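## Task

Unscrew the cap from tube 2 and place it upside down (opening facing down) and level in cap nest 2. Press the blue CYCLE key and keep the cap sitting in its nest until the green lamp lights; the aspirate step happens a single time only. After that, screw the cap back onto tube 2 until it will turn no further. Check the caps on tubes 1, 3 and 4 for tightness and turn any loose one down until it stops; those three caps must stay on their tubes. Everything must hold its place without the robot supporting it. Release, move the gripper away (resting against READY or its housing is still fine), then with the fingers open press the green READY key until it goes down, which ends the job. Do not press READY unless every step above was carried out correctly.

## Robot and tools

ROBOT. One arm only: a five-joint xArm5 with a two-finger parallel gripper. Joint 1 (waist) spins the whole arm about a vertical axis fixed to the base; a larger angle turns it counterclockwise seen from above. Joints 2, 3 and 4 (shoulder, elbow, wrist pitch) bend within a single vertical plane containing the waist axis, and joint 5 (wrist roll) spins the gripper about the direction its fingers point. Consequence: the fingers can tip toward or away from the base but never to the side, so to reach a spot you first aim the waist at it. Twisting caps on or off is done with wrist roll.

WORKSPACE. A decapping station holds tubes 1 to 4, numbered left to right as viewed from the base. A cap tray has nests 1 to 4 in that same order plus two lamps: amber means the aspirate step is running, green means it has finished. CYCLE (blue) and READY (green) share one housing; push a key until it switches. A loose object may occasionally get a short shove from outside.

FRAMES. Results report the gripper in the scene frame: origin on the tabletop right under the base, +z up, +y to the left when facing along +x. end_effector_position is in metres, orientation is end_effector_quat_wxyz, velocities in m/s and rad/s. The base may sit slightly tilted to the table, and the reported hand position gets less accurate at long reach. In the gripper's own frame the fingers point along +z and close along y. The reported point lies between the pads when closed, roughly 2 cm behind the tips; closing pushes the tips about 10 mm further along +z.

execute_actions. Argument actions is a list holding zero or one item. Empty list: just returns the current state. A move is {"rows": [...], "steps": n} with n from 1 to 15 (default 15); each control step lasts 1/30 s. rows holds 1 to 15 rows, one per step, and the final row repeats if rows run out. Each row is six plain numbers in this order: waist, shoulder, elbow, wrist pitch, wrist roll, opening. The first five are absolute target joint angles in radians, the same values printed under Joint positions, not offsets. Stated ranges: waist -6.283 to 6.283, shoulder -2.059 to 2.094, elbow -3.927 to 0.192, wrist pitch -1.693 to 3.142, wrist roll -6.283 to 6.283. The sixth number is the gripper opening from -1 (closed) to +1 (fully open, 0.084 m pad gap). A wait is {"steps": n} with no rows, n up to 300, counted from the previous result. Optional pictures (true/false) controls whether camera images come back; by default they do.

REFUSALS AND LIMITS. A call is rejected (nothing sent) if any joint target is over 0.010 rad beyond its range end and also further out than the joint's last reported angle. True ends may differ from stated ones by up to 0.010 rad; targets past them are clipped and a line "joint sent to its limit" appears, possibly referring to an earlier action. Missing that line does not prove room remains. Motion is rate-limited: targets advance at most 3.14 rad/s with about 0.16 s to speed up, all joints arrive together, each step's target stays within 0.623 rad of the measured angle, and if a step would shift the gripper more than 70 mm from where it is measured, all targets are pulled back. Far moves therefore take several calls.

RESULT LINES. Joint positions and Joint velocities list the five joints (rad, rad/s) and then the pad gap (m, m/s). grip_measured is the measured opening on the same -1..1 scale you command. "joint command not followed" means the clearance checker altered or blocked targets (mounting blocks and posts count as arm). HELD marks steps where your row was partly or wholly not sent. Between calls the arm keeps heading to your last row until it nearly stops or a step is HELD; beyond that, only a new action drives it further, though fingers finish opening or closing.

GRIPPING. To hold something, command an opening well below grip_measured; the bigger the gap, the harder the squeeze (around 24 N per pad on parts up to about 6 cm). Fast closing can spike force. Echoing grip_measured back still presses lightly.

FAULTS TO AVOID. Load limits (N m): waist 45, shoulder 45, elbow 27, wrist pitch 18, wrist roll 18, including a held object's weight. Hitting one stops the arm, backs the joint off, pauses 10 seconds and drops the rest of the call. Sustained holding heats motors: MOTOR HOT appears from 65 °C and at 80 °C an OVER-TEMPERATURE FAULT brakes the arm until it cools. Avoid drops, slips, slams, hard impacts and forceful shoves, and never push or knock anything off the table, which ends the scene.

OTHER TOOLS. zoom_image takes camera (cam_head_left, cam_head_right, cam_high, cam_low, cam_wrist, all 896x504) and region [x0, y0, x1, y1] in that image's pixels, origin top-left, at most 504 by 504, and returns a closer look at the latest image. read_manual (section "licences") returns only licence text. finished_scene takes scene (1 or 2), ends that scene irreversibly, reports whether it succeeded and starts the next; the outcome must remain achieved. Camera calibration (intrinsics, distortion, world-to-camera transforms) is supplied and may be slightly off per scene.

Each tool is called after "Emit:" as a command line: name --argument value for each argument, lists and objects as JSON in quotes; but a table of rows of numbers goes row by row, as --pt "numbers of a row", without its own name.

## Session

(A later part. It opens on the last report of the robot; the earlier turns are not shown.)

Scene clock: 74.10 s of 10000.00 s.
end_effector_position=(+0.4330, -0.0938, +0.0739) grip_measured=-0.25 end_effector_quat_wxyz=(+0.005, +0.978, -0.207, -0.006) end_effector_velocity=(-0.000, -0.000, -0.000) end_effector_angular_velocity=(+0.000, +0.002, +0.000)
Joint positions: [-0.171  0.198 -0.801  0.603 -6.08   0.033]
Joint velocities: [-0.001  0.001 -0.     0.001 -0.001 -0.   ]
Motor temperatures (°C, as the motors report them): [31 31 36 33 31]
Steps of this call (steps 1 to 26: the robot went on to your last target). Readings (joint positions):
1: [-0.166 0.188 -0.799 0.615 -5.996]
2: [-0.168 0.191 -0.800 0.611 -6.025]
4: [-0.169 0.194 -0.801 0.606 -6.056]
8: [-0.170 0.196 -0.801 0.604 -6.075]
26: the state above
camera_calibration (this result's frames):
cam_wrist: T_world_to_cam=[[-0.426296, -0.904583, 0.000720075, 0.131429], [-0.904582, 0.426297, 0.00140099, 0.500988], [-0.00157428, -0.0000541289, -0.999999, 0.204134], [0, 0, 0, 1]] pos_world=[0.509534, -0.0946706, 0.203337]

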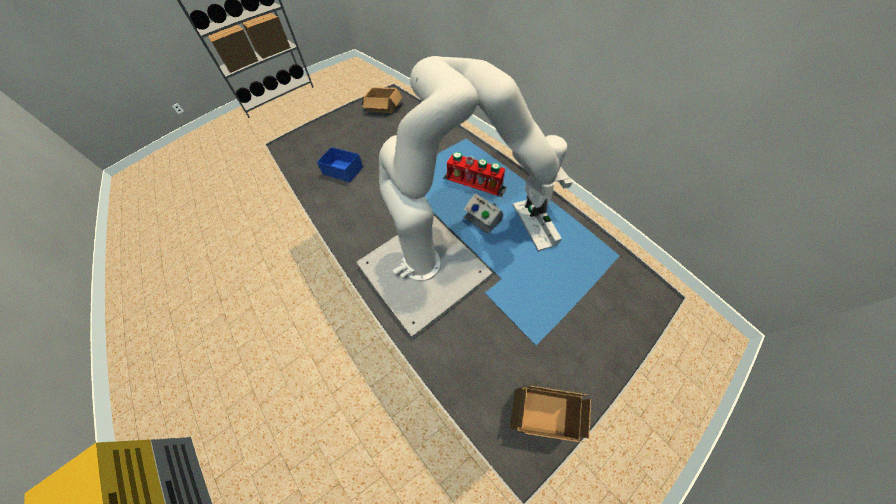

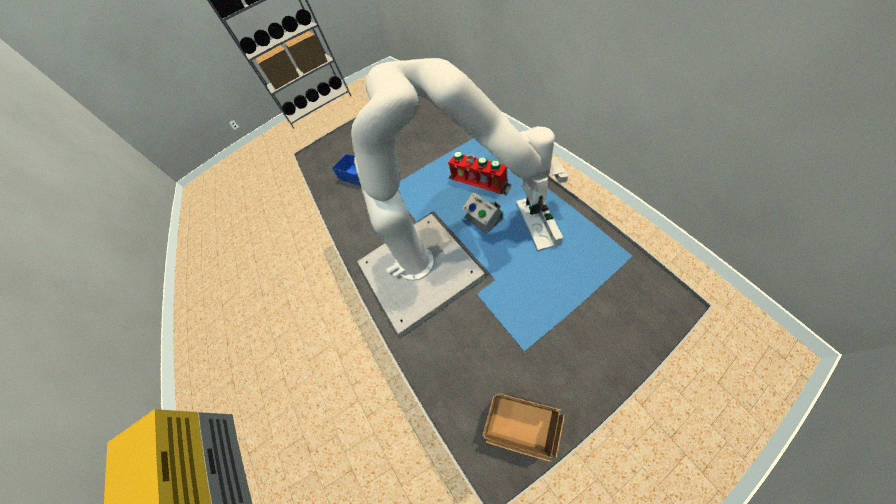

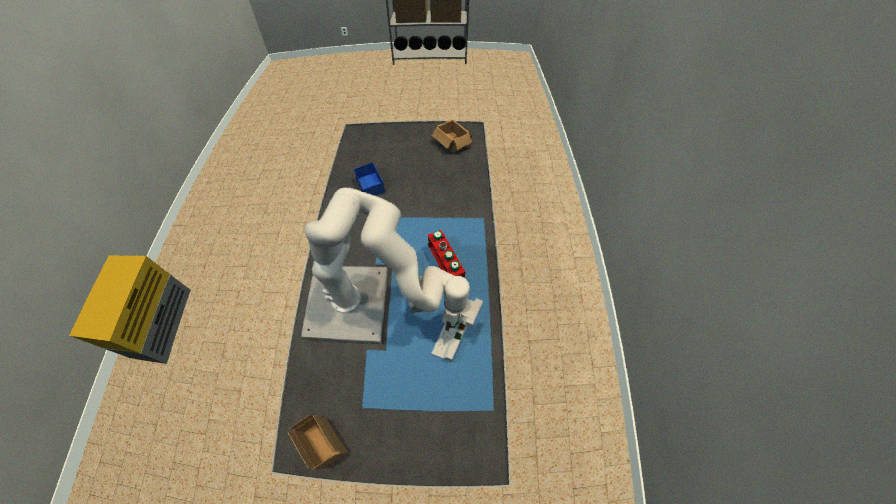

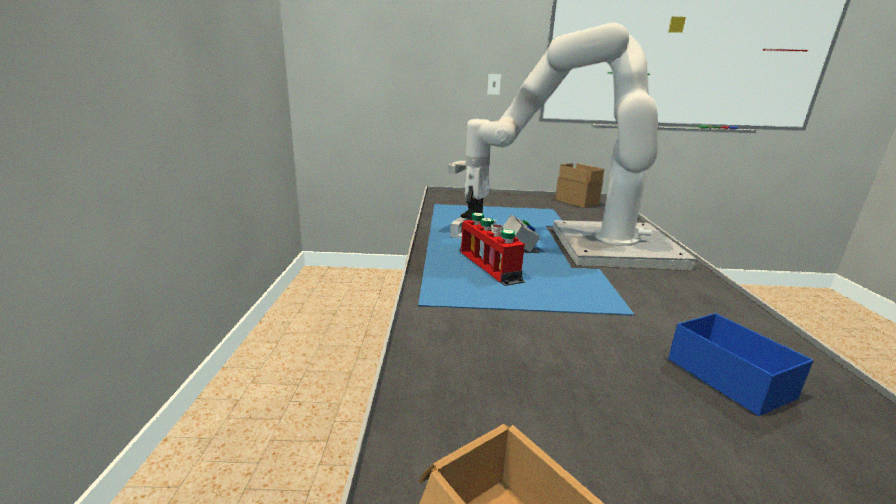

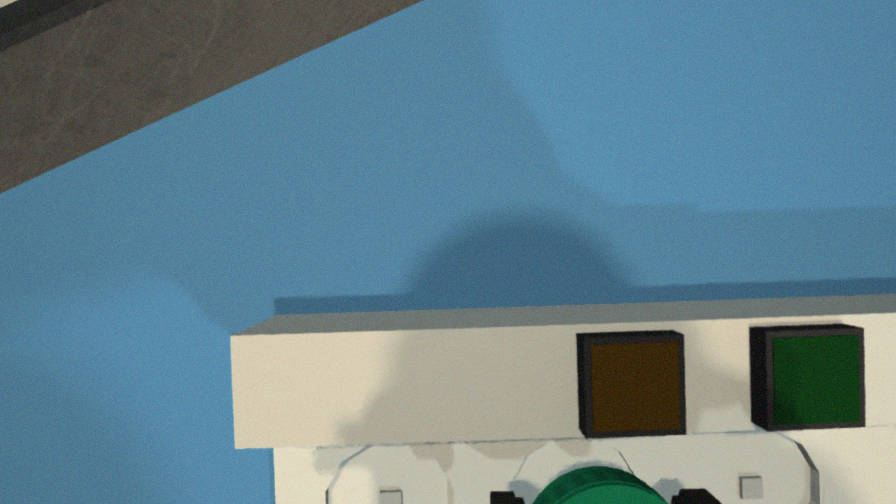

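Emit:
execute_actions --actions '[{"rows":[[-0.181,0.22,-0.806,0.586,-6.13,-0.8],[-0.181,0.22,-0.806,0.586,-6.13,-0.8],[-0.181,0.22,-0.806,0.586,-6.13,-0.8],[-0.181,0.22,-0.806,0.586,-6.13,-0.8],[-0.181,0.25,-0.807,0.557,-6.13,-0.8],[-0.181,0.25,-0.807,0.557,-6.13,-0.8],[-0.181,0.275,-0.807,0.532,-6.13,-0.8]],"steps":15}]'

Emit:
zoom_image --camera "cam_low" --region '[420,180,540,260]'

Emit:
zoom_image --camera "cam_head_left" --region '[490,170,590,260]'

Scene clock: 83.13 s of 10000.00 s.
end_effector_position=(+0.4339, -0.0988, +0.0478) grip_measured=-0.25 end_effector_quat_wxyz=(+0.005, +0.982, -0.188, -0.007) end_effector_velocity=(+0.011, -0.003, -0.004) end_effector_angular_velocity=(-0.007, -0.029, +0.003)
Joint positions: [-0.181  0.272 -0.806  0.535 -6.13   0.033]
Joint velocities: [-0.002  0.025 -0.014 -0.041 -0.004  0.   ]
Motor temperatures (°C, as the motors report them): [31 31 36 33 31]
Steps of this call (steps 1 to 15: the robot went on to your last target; steps 16 to 256: nothing new was sent; steps 257 to 271: all 15 steps of this action). Readings (joint positions):
257: [-0.171 0.198 -0.801 0.603 -6.080]
258: [-0.171 0.199 -0.801 0.602 -6.083]
260: [-0.175 0.207 -0.804 0.595 -6.102]
264: [-0.180 0.232 -0.806 0.572 -6.124]
271: the state above
camera_calibration (this result's frames):
cam_wrist: T_world_to_cam=[[-0.390073, -0.920784, 0.000552419, 0.110033], [-0.920778, 0.390073, 0.00319899, 0.507338], [-0.00316106, 0.000739184, -0.999995, 0.178794], [0, 0, 0, 1]] pos_world=[0.510632, -0.096714, 0.177109]

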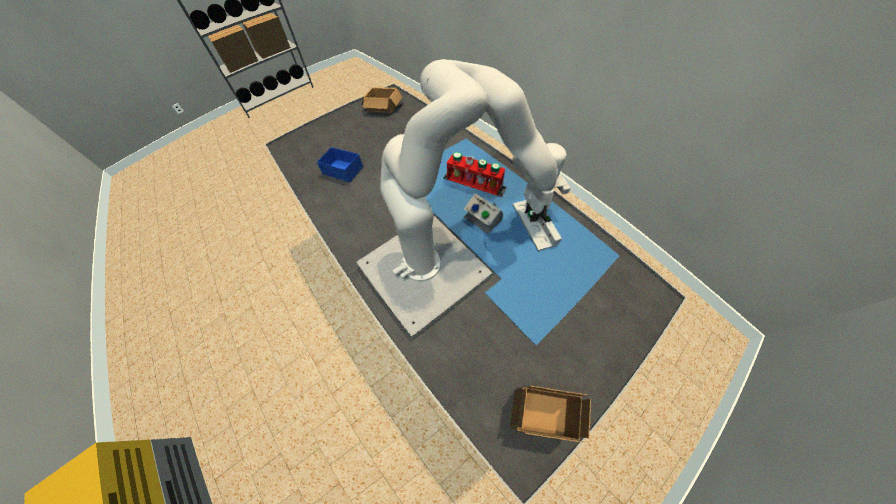

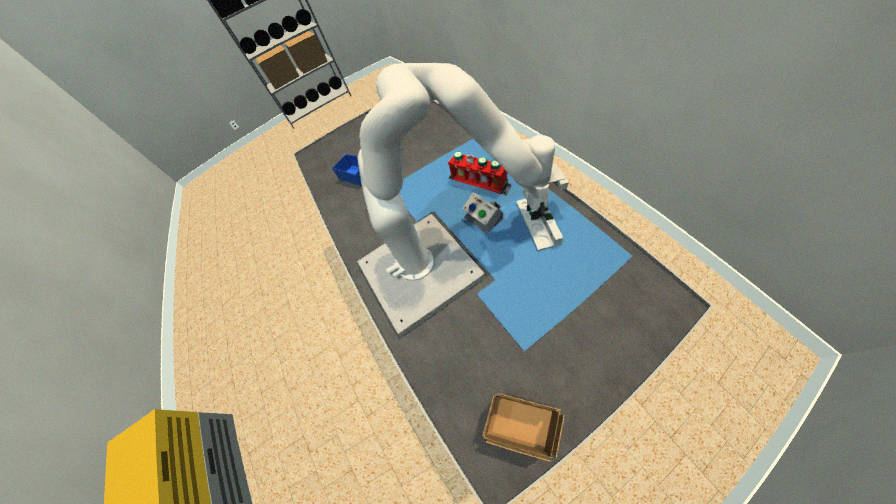

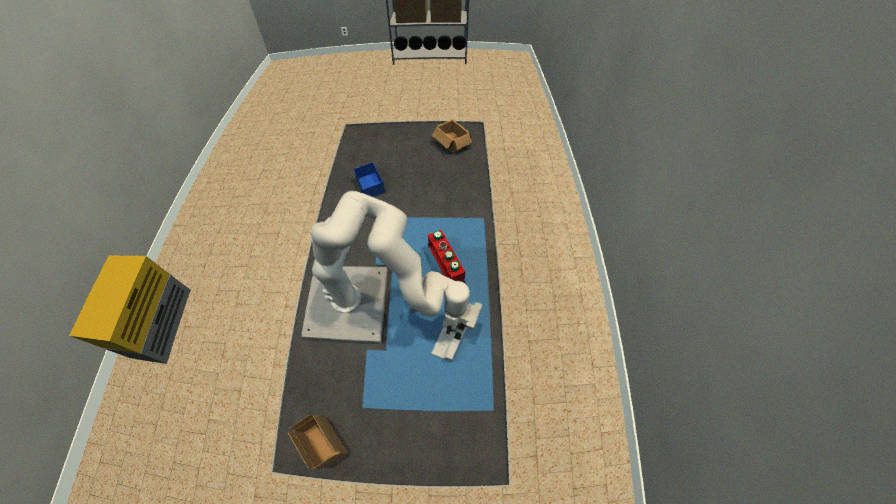

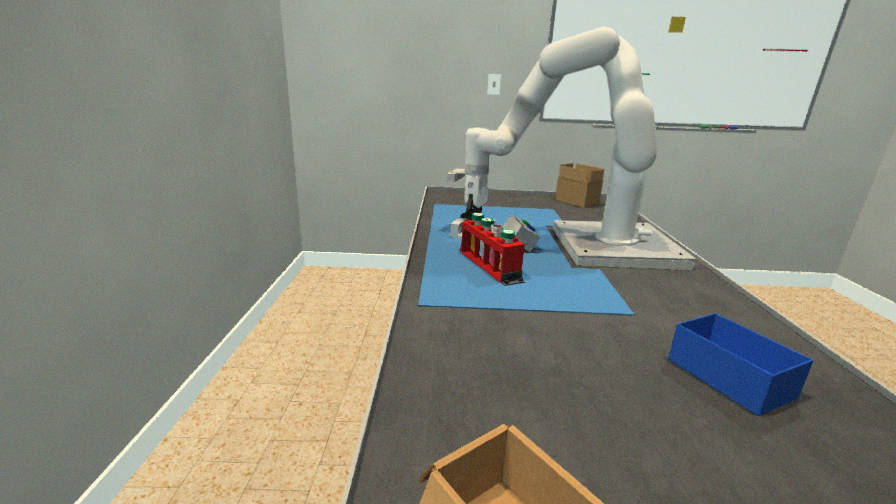

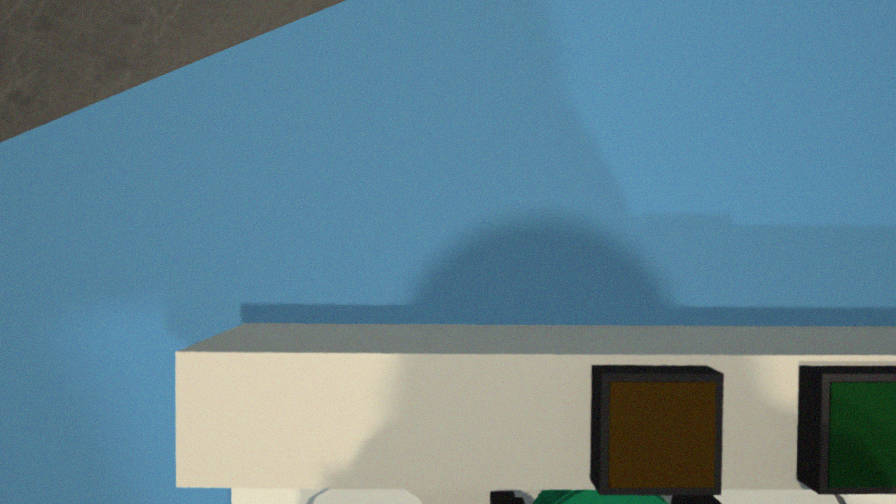

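Region (420, 180, 540, 260) of cam_low's 896x504 image, scaled by 4.200, with more detail than that image has.

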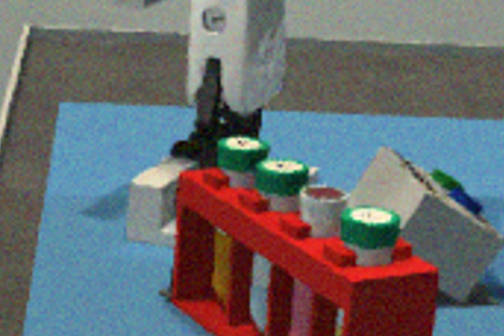

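Region (490, 170, 590, 260) of cam_head_left's 896x504 image, scaled by 5.040, with more detail than that image has; it fills the top 454 rows of this view, and the rest is white.

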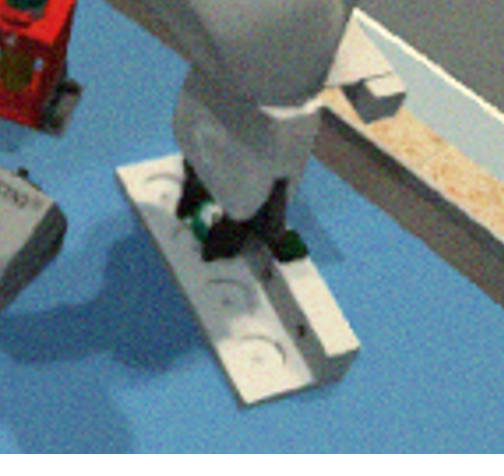

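Emit:
execute_actions --actions '[{"rows":[[-0.181,0.285,-0.809,0.524,-6.13,-0.8],[-0.181,0.29,-0.81,0.52,-6.13,-0.8],[-0.181,0.295,-0.81,0.515,-6.13,-0.8],[-0.181,0.3,-0.81,0.51,-6.13,-0.8],[-0.181,0.305,-0.81,0.505,-6.13,-0.8],[-0.181,0.31,-0.81,0.5,-6.13,-0.8]],"steps":15}]'

Emit:
zoom_image --camera "cam_head_left" --region '[500,180,570,240]'

Scene clock: 93.43 s of 10000.00 s.
end_effector_position=(+0.4350, -0.0992, +0.0361) grip_measured=-0.25 end_effector_quat_wxyz=(+0.005, +0.982, -0.188, -0.006) end_effector_velocity=(+0.000, -0.000, -0.001) end_effector_angular_velocity=(-0.000, -0.002, -0.001)
Joint positions: [-0.181  0.307 -0.81   0.502 -6.13   0.033]
Joint velocities: [-0.001  0.004  0.001 -0.006  0.     0.   ]
Motor temperatures (°C, as the motors report them): [31 31 36 33 31]
Steps of this call (steps 1 to 15: the robot went on to your last target; steps 16 to 294: nothing new was sent; steps 295 to 309: all 15 steps of this action). Readings (joint positions):
295: [-0.181 0.275 -0.807 0.532 -6.130]
296: [-0.181 0.276 -0.807 0.531 -6.130]
298: [-0.181 0.281 -0.808 0.526 -6.130]
302: [-0.181 0.299 -0.809 0.511 -6.130]
309: the state above
camera_calibration (this result's frames):
cam_wrist: T_world_to_cam=[[-0.38971, -0.920938, 0.000217495, 0.109898], [-0.920937, 0.38971, 0.00134642, 0.508626], [-0.00132473, 0.000324412, -0.999999, 0.166187], [0, 0, 0, 1]] pos_world=[0.511461, -0.0970607, 0.165478]

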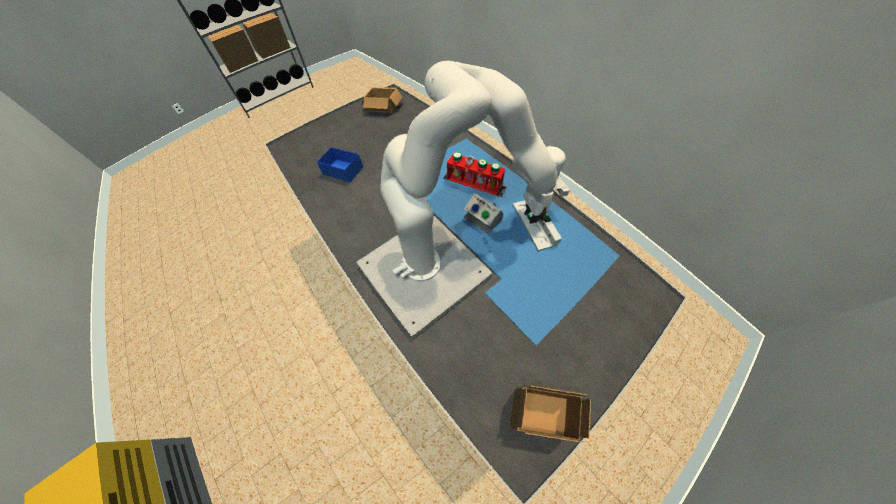

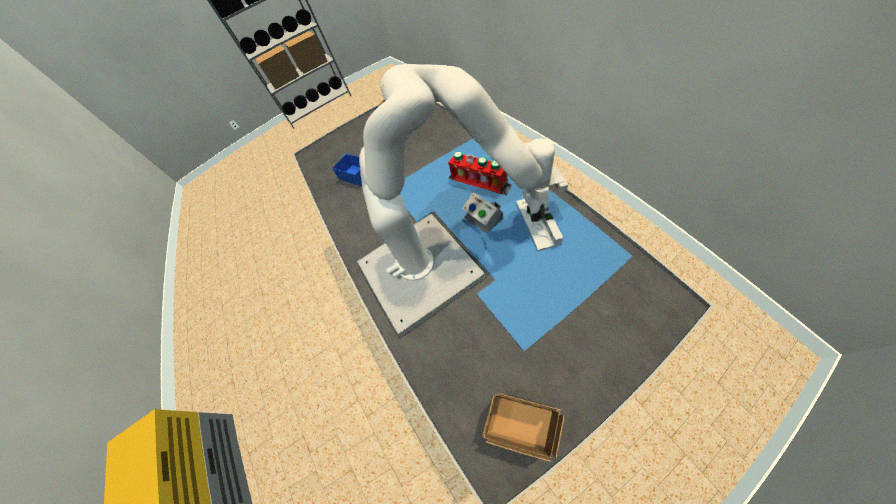

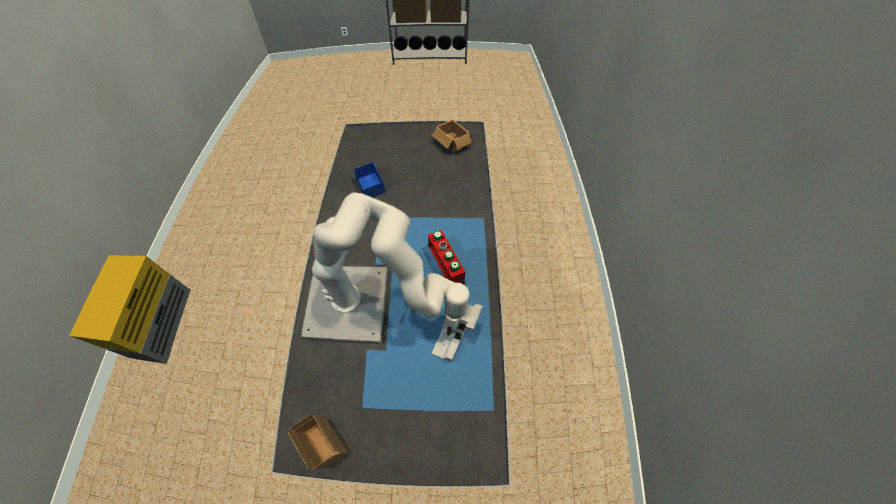

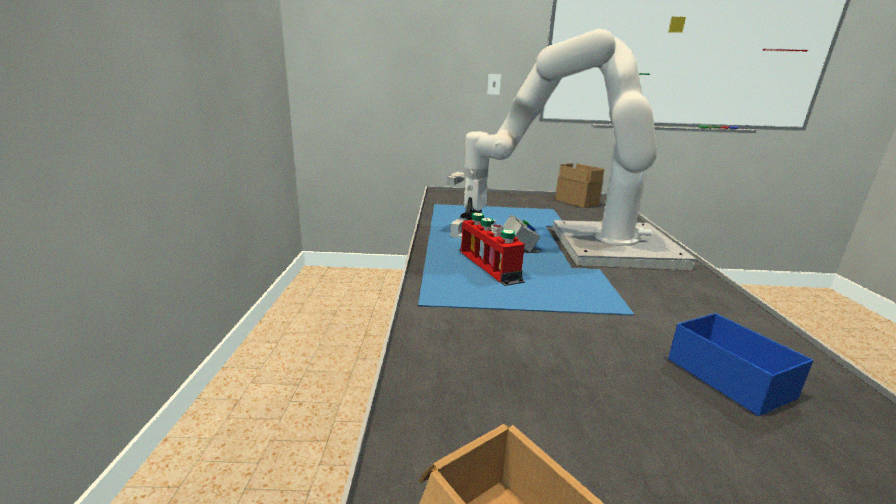

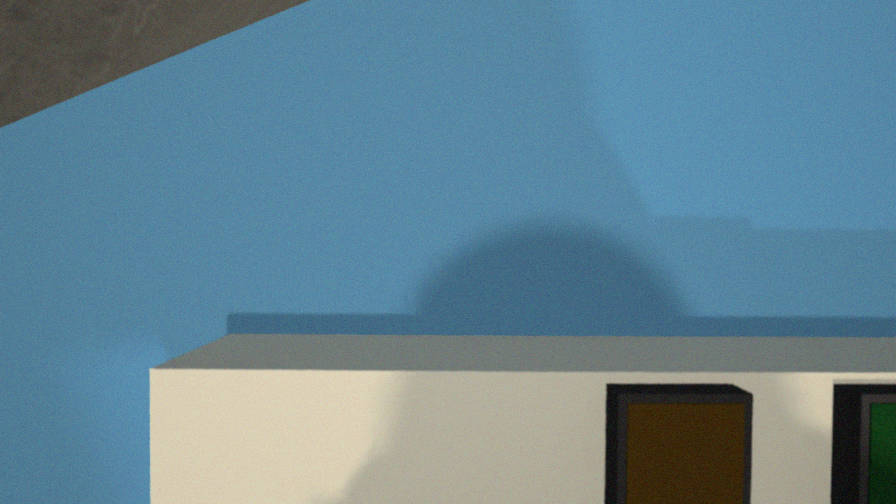

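Region (500, 180, 570, 240) of cam_head_left's 896x504 image, scaled by 7.200, with more detail than that image has; it fills the top 432 rows of this view, and the rest is white.

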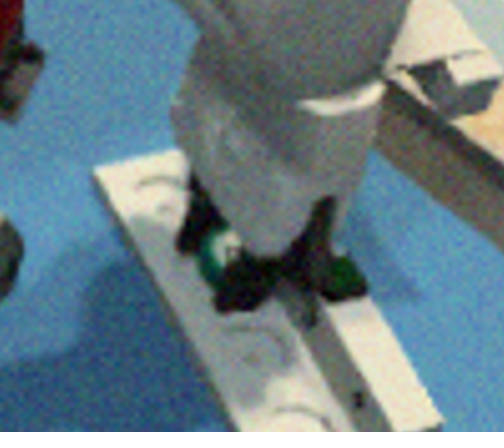

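Release, then lift and look.

Emit:
execute_actions --actions '[{"rows":[[-0.181,0.313,-0.81,0.497,-6.13,-0.8],[-0.181,0.313,-0.81,0.497,-6.13,-0.8],[-0.181,0.313,-0.81,0.497,-6.13,-0.8],[-0.181,0.313,-0.81,0.497,-6.13,0.3],[-0.181,0.313,-0.81,0.497,-6.13,0.3],[-0.181,0.313,-0.81,0.497,-6.13,0.3],[-0.181,0.313,-0.81,0.497,-6.13,0.3],[-0.181,0.313,-0.81,0.497,-6.13,0.3],[-0.181,0.313,-0.81,0.497,-6.13,0.3],[-0.181,0.313,-0.81,0.497,-6.13,0.3],[-0.181,0.313,-0.81,0.497,-6.13,0.3],[-0.181,0.2,-0.8,0.6,-6.13,0.3]],"steps":15}]' --pictures false

Emit:
execute_actions --actions '[{"rows":[[-0.181,0.05,-0.78,0.73,-5.8,0.3],[-0.181,0.05,-0.78,0.73,-5.8,0.3],[-0.181,0.05,-0.78,0.73,-5.8,0.3],[-0.181,0.05,-0.78,0.73,-5.8,0.3],[-0.181,0.05,-0.78,0.73,-5.8,0.3],[-0.14,-0.03,-0.77,0.8,-5.2,0.3]],"steps":15}]'

Scene clock: 99.17 s of 10000.00 s.
end_effector_position=(+0.4281, -0.0973, +0.0400) grip_measured=+0.29 end_effector_quat_wxyz=(+0.004, +0.982, -0.187, -0.015) end_effector_velocity=(-0.065, +0.018, +0.196) end_effector_angular_velocity=(+0.030, +0.129, +0.003)
Joint positions: [-0.18   0.286 -0.8    0.531 -6.13   0.056]
Joint velocities: [ 0.003 -0.651  0.145  0.639 -0.002  0.001]
Motor temperatures (°C, as the motors report them): [31 31 35 33 31]
Steps of this call (steps 1 to 15: the robot went on to your last target; steps 16 to 157: nothing new was sent; steps 158 to 172: all 15 steps of this action). Readings (joint positions):
158: [-0.181 0.309 -0.810 0.500 -6.130]
159: [-0.181 0.309 -0.810 0.500 -6.130]
161: [-0.181 0.309 -0.810 0.499 -6.130]
165: [-0.182 0.316 -0.812 0.492 -6.130]
172: the state above

Scene clock: 99.67 s of 10000.00 s.
end_effector_position=(+0.4166, -0.0788, +0.1426) grip_measured=+0.29 end_effector_quat_wxyz=(+0.007, +0.840, -0.542, -0.004) end_effector_velocity=(-0.016, +0.045, +0.052) end_effector_angular_velocity=(-0.017, -0.000, -1.408)
Joint positions: [-0.146 -0.016 -0.772  0.787 -5.326  0.056]
Joint velocities: [ 0.096 -0.175  0.027  0.157  1.503 -0.   ]
Motor temperatures (°C, as the motors report them): [31 31 36 33 31]
Steps of this call (steps 1 to 15: all 15 steps of this action). Readings (joint positions):
1: [-0.180 0.263 -0.797 0.552 -6.130]
2: [-0.180 0.240 -0.797 0.570 -6.127]
4: [-0.181 0.190 -0.796 0.611 -6.087]
8: [-0.180 0.088 -0.785 0.697 -5.868]
15: the state above
camera_calibration (this result's frames):
cam_wrist: T_world_to_cam=[[-0.920604, -0.390482, 0.00360513, 0.383972], [-0.390498, 0.920553, -0.00970955, 0.306046], [0.000472689, -0.0103464, -0.999946, 0.271095], [0, 0, 0, 1]] pos_world=[0.472868, -0.128992, 0.272667]

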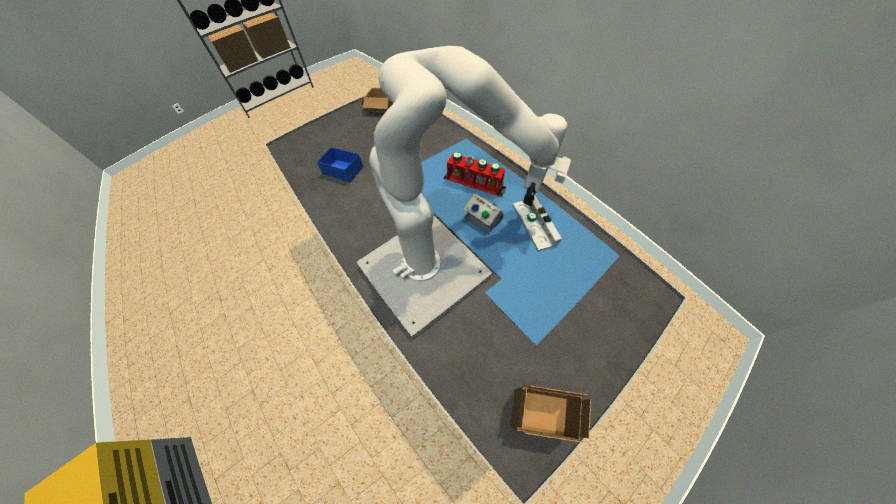

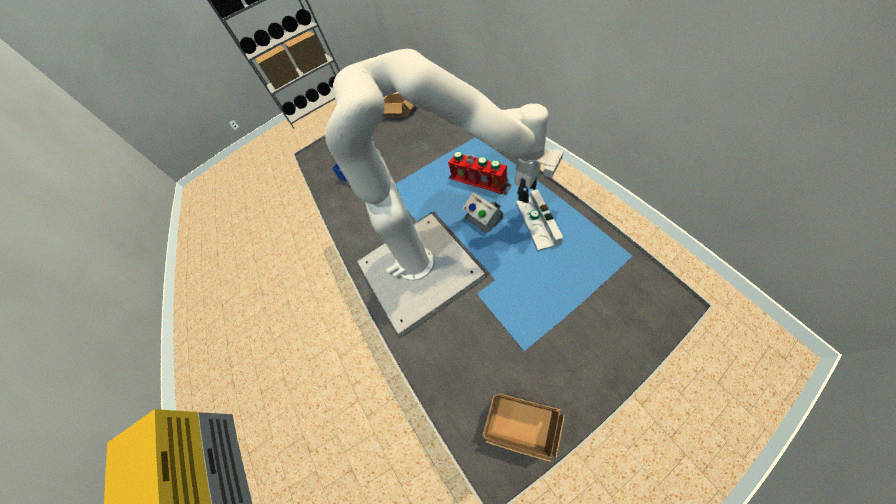

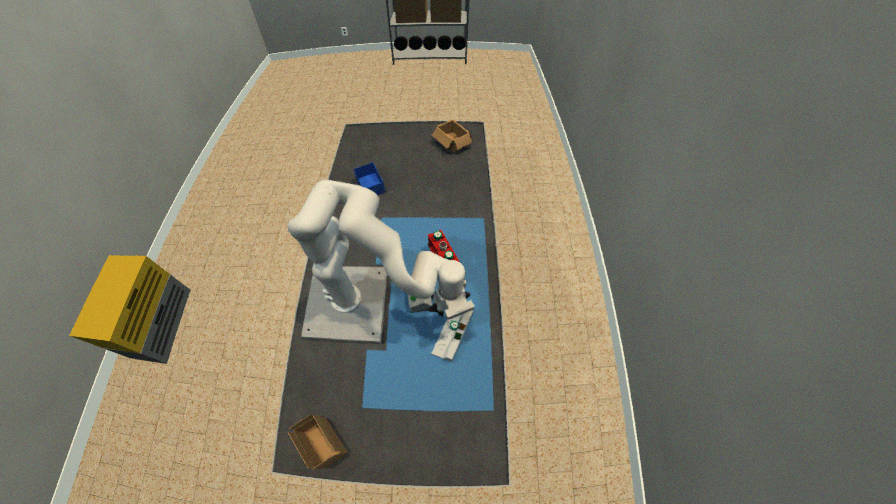

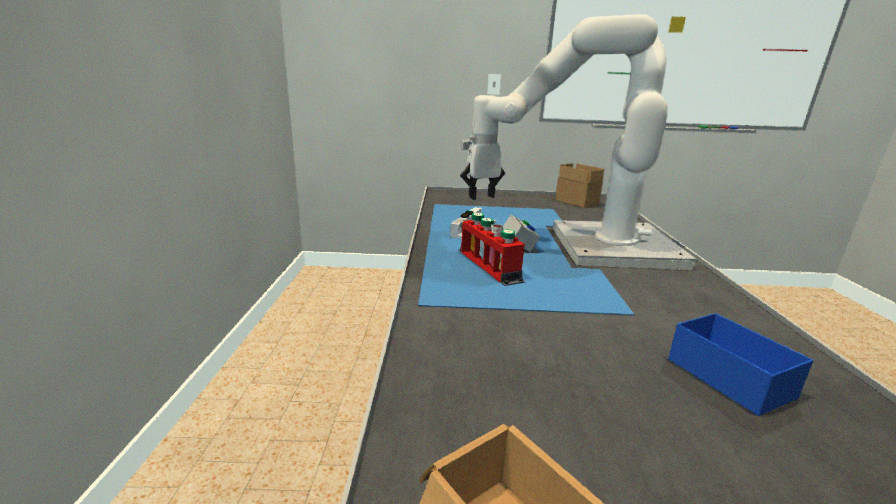

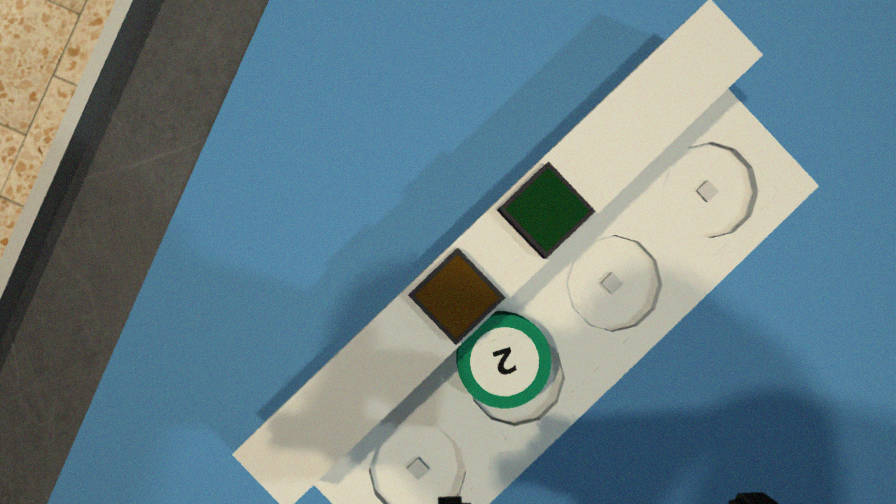

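Emit:
execute_actions --actions '[{"rows":[[-0.181,0.05,-0.79,0.74,-5.7,0.3],[-0.181,0.05,-0.79,0.74,-5.7,0.3],[-0.181,0.05,-0.79,0.74,-5.7,0.3],[-0.181,0.2,-0.805,0.605,-6.13,0.3],[-0.181,0.2,-0.805,0.605,-6.13,0.3],[-0.181,0.2,-0.805,0.605,-6.13,0.3],[-0.181,0.2,-0.805,0.605,-6.13,0.3],[-0.181,0.2,-0.805,0.605,-6.13,0.3],[-0.181,0.26,-0.808,0.548,-6.13,0.3],[-0.181,0.26,-0.808,0.548,-6.13,0.3],[-0.181,0.305,-0.81,0.505,-6.13,0.3]],"steps":15}]' --pictures false

Emit:
execute_actions --actions '[{"rows":[[-0.181,0.308,-0.81,0.502,-6.13,0.3],[-0.181,0.308,-0.81,0.502,-6.13,0.3],[-0.181,0.308,-0.81,0.502,-6.13,0.3],[-0.181,0.308,-0.81,0.502,-6.13,0.3],[-0.181,0.308,-0.81,0.502,-6.13,0.3],[-0.181,0.308,-0.81,0.502,-6.13,0.3],[-0.181,0.308,-0.81,0.502,-6.13,-0.8]],"steps":15}]' --pictures false

Emit:
execute_actions --actions '[{"rows":[[-0.181,0.29,-0.81,0.52,-6.13,-0.8],[-0.181,0.28,-0.808,0.528,-6.13,-0.8],[-0.181,0.28,-0.808,0.528,-6.13,-0.8],[-0.181,0.28,-0.808,0.528,-6.13,-0.8],[-0.177,0.27,-0.797,0.527,-6.13,-0.8],[-0.174,0.262,-0.786,0.524,-6.123,-0.8],[-0.174,0.262,-0.786,0.524,-6.123,-0.8],[-0.174,0.262,-0.786,0.524,-6.123,-0.8],[-0.174,0.272,-0.787,0.515,-6.123,-0.8],[-0.174,0.28,-0.788,0.508,-6.123,-0.8],[-0.174,0.287,-0.788,0.501,-6.123,-0.8],[-0.174,0.293,-0.788,0.495,-6.123,-0.8]],"steps":15}]' --pictures false

Scene clock: 114.03 s of 10000.00 s.
end_effector_position=(+0.4328, -0.0978, +0.0557) grip_measured=+0.29 end_effector_quat_wxyz=(+0.005, +0.972, -0.233, -0.008) end_effector_velocity=(-0.008, -0.009, -0.266) end_effector_angular_velocity=(+0.037, +0.075, +1.144)
Joint positions: [-0.179  0.249 -0.805  0.56  -6.035  0.056]
Joint velocities: [-0.017  0.726 -0.026 -0.63  -1.163 -0.   ]
Motor temperatures (°C, as the motors report them): [31 31 36 33 31]
Steps of this call (steps 1 to 30: the robot went on to your last target; steps 31 to 416: nothing new was sent; steps 417 to 431: all 15 steps of this action). Readings (joint positions):
417: [-0.140 -0.030 -0.770 0.800 -5.200]
418: [-0.140 -0.030 -0.770 0.800 -5.204]
420: [-0.143 -0.023 -0.772 0.794 -5.247]
424: [-0.162 0.037 -0.786 0.744 -5.522]
431: the state above

Scene clock: 114.53 s of 10000.00 s.
end_effector_position=(+0.4357, -0.0994, +0.0366) grip_measured=-0.25 end_effector_quat_wxyz=(+0.005, +0.982, -0.188, -0.005) end_effector_velocity=(-0.000, -0.000, -0.001) end_effector_angular_velocity=(+0.000, +0.000, +0.003)
Joint positions: [-0.181  0.306 -0.811  0.502 -6.13   0.033]
Joint velocities: [-0.     0.003 -0.    -0.003 -0.003  0.   ]
Motor temperatures (°C, as the motors report them): [31 31 36 33 31]
Steps of this call (steps 1 to 15: all 15 steps of this action). Readings (joint positions):
1: [-0.180 0.270 -0.805 0.542 -6.067]
2: [-0.180 0.284 -0.805 0.530 -6.088]
4: [-0.181 0.297 -0.808 0.515 -6.112]
8: [-0.181 0.304 -0.811 0.504 -6.126]
15: the state above

Scene clock: 115.03 s of 10000.00 s.
end_effector_position=(+0.4298, -0.0949, +0.0388) grip_measured=-0.25 end_effector_quat_wxyz=(+0.005, +0.982, -0.188, -0.007) end_effector_velocity=(-0.013, +0.004, -0.044) end_effector_angular_velocity=(+0.006, +0.029, -0.003)
Joint positions: [-0.174  0.285 -0.788  0.504 -6.123  0.033]
Joint velocities: [ 0.003  0.105  0.018 -0.093  0.005 -0.   ]
Motor temperatures (°C, as the motors report them): [31 31 36 33 31]
Steps of this call (steps 1 to 15: all 15 steps of this action). Readings (joint positions):
1: [-0.181 0.306 -0.811 0.502 -6.130]
2: [-0.181 0.305 -0.811 0.504 -6.130]
4: [-0.181 0.297 -0.808 0.513 -6.130]
8: [-0.178 0.277 -0.800 0.523 -6.128]
15: the state above

Emit:
execute_actions --actions '[{"rows":[[-0.174,0.295,-0.788,0.493,-6.123,-0.8],[-0.174,0.295,-0.788,0.493,-6.123,-0.8],[-0.174,0.295,-0.788,0.493,-6.123,-0.8],[-0.174,0.295,-0.788,0.493,-6.123,-0.8],[-0.174,0.295,-0.788,0.493,-6.123,-0.8],[-0.174,0.295,-0.788,0.493,-6.123,0.3],[-0.174,0.295,-0.788,0.493,-6.123,0.3],[-0.174,0.295,-0.788,0.493,-6.123,0.3],[-0.174,0.295,-0.788,0.493,-6.123,0.3],[-0.174,0.295,-0.788,0.493,-6.123,0.3],[-0.174,0.295,-0.788,0.493,-6.123,0.3],[-0.174,0.295,-0.788,0.493,-6.123,0.3],[-0.174,0.15,-0.78,0.63,-6.1,0.3]],"steps":15}]' --pictures false

Emit:
execute_actions --actions '[{"rows":[[-0.174,0.05,-0.77,0.72,-5.8,0.3],[-0.174,0.05,-0.77,0.72,-5.8,0.3],[-0.174,0.05,-0.77,0.72,-5.8,0.3],[-0.174,0.05,-0.77,0.72,-5.8,0.3],[-0.14,-0.03,-0.77,0.8,-5.2,0.0]],"steps":15}]'

Scene clock: 120.03 s of 10000.00 s.
end_effector_position=(+0.4262, -0.0939, +0.0371) grip_measured=+0.29 end_effector_quat_wxyz=(+0.005, +0.982, -0.189, -0.012) end_effector_velocity=(-0.056, +0.013, +0.144) end_effector_angular_velocity=(+0.031, +0.149, -0.093)
Joint positions: [-0.174  0.285 -0.783  0.509 -6.12   0.056]
Joint velocities: [-0.001 -0.48   0.087  0.546  0.091  0.002]
Motor temperatures (°C, as the motors report them): [31 31 36 33 31]
Steps of this call (steps 1 to 15: the robot went on to your last target; steps 16 to 135: nothing new was sent; steps 136 to 150: all 15 steps of this action). Readings (joint positions):
136: [-0.174 0.293 -0.788 0.495 -6.123]
137: [-0.174 0.293 -0.788 0.495 -6.123]
139: [-0.174 0.293 -0.788 0.494 -6.123]
143: [-0.174 0.295 -0.788 0.493 -6.123]
150: the state above

Scene clock: 120.53 s of 10000.00 s.
end_effector_position=(+0.4163, -0.0775, +0.1437) grip_measured=-0.01 end_effector_quat_wxyz=(+0.007, +0.832, -0.555, -0.004) end_effector_velocity=(-0.014, +0.024, +0.037) end_effector_angular_velocity=(-0.011, +0.011, -1.121)
Joint positions: [-0.143 -0.02  -0.77   0.79  -5.293  0.044]
Joint velocities: [ 0.05  -0.119  0.01   0.129  1.17  -0.   ]
Motor temperatures (°C, as the motors report them): [31 31 36 33 31]
Steps of this call (steps 1 to 15: all 15 steps of this action). Readings (joint positions):
1: [-0.174 0.263 -0.780 0.532 -6.117]
2: [-0.174 0.233 -0.779 0.558 -6.109]
4: [-0.174 0.173 -0.780 0.608 -6.062]
8: [-0.172 0.073 -0.774 0.699 -5.814]
15: the state above
camera_calibration (this result's frames):
cam_wrist: T_world_to_cam=[[-0.931863, -0.362796, 0.0032659, 0.39108], [-0.36281, 0.931806, -0.0103451, 0.294118], [0.000709974, -0.0108251, -0.999941, 0.27203], [0, 0, 0, 1]] pos_world=[0.470949, -0.129234, 0.273779]

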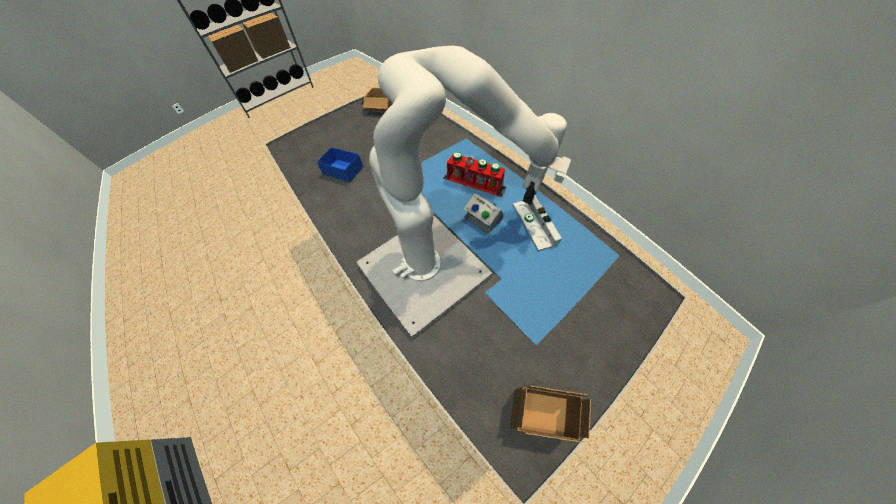

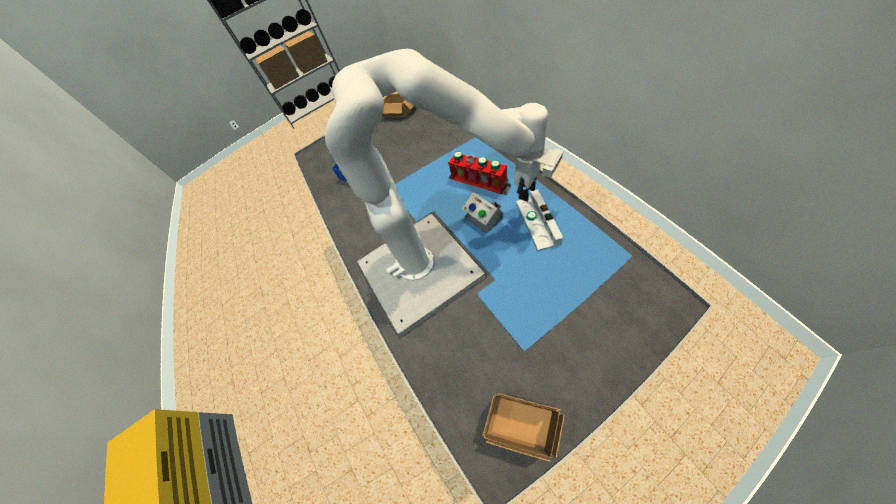

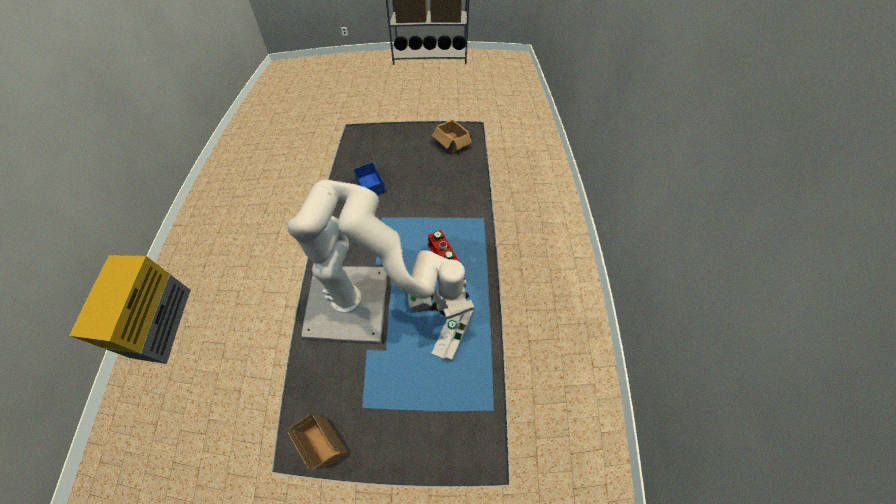

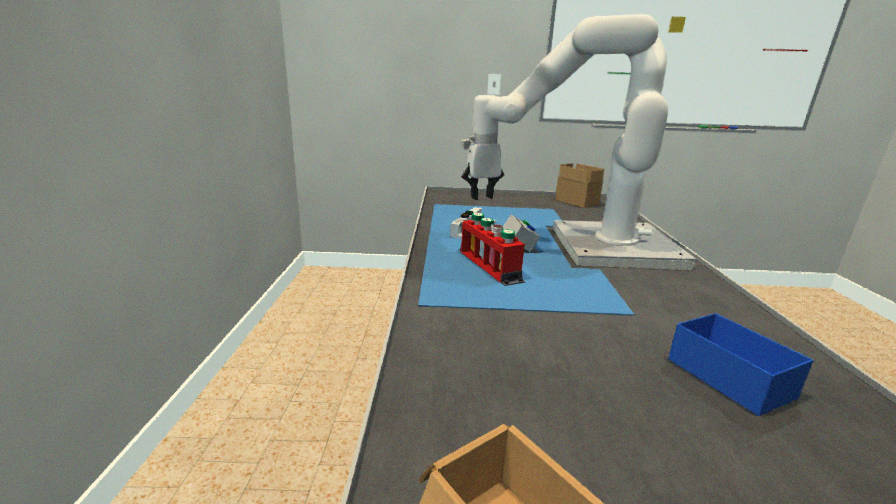

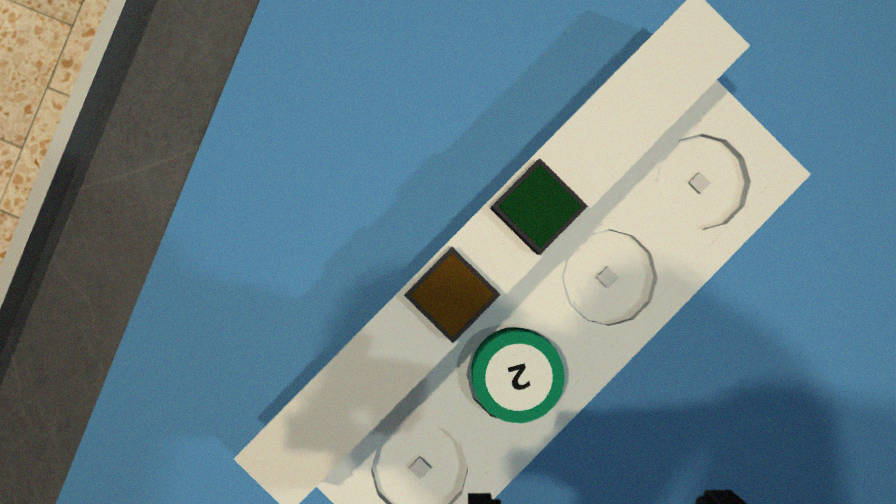

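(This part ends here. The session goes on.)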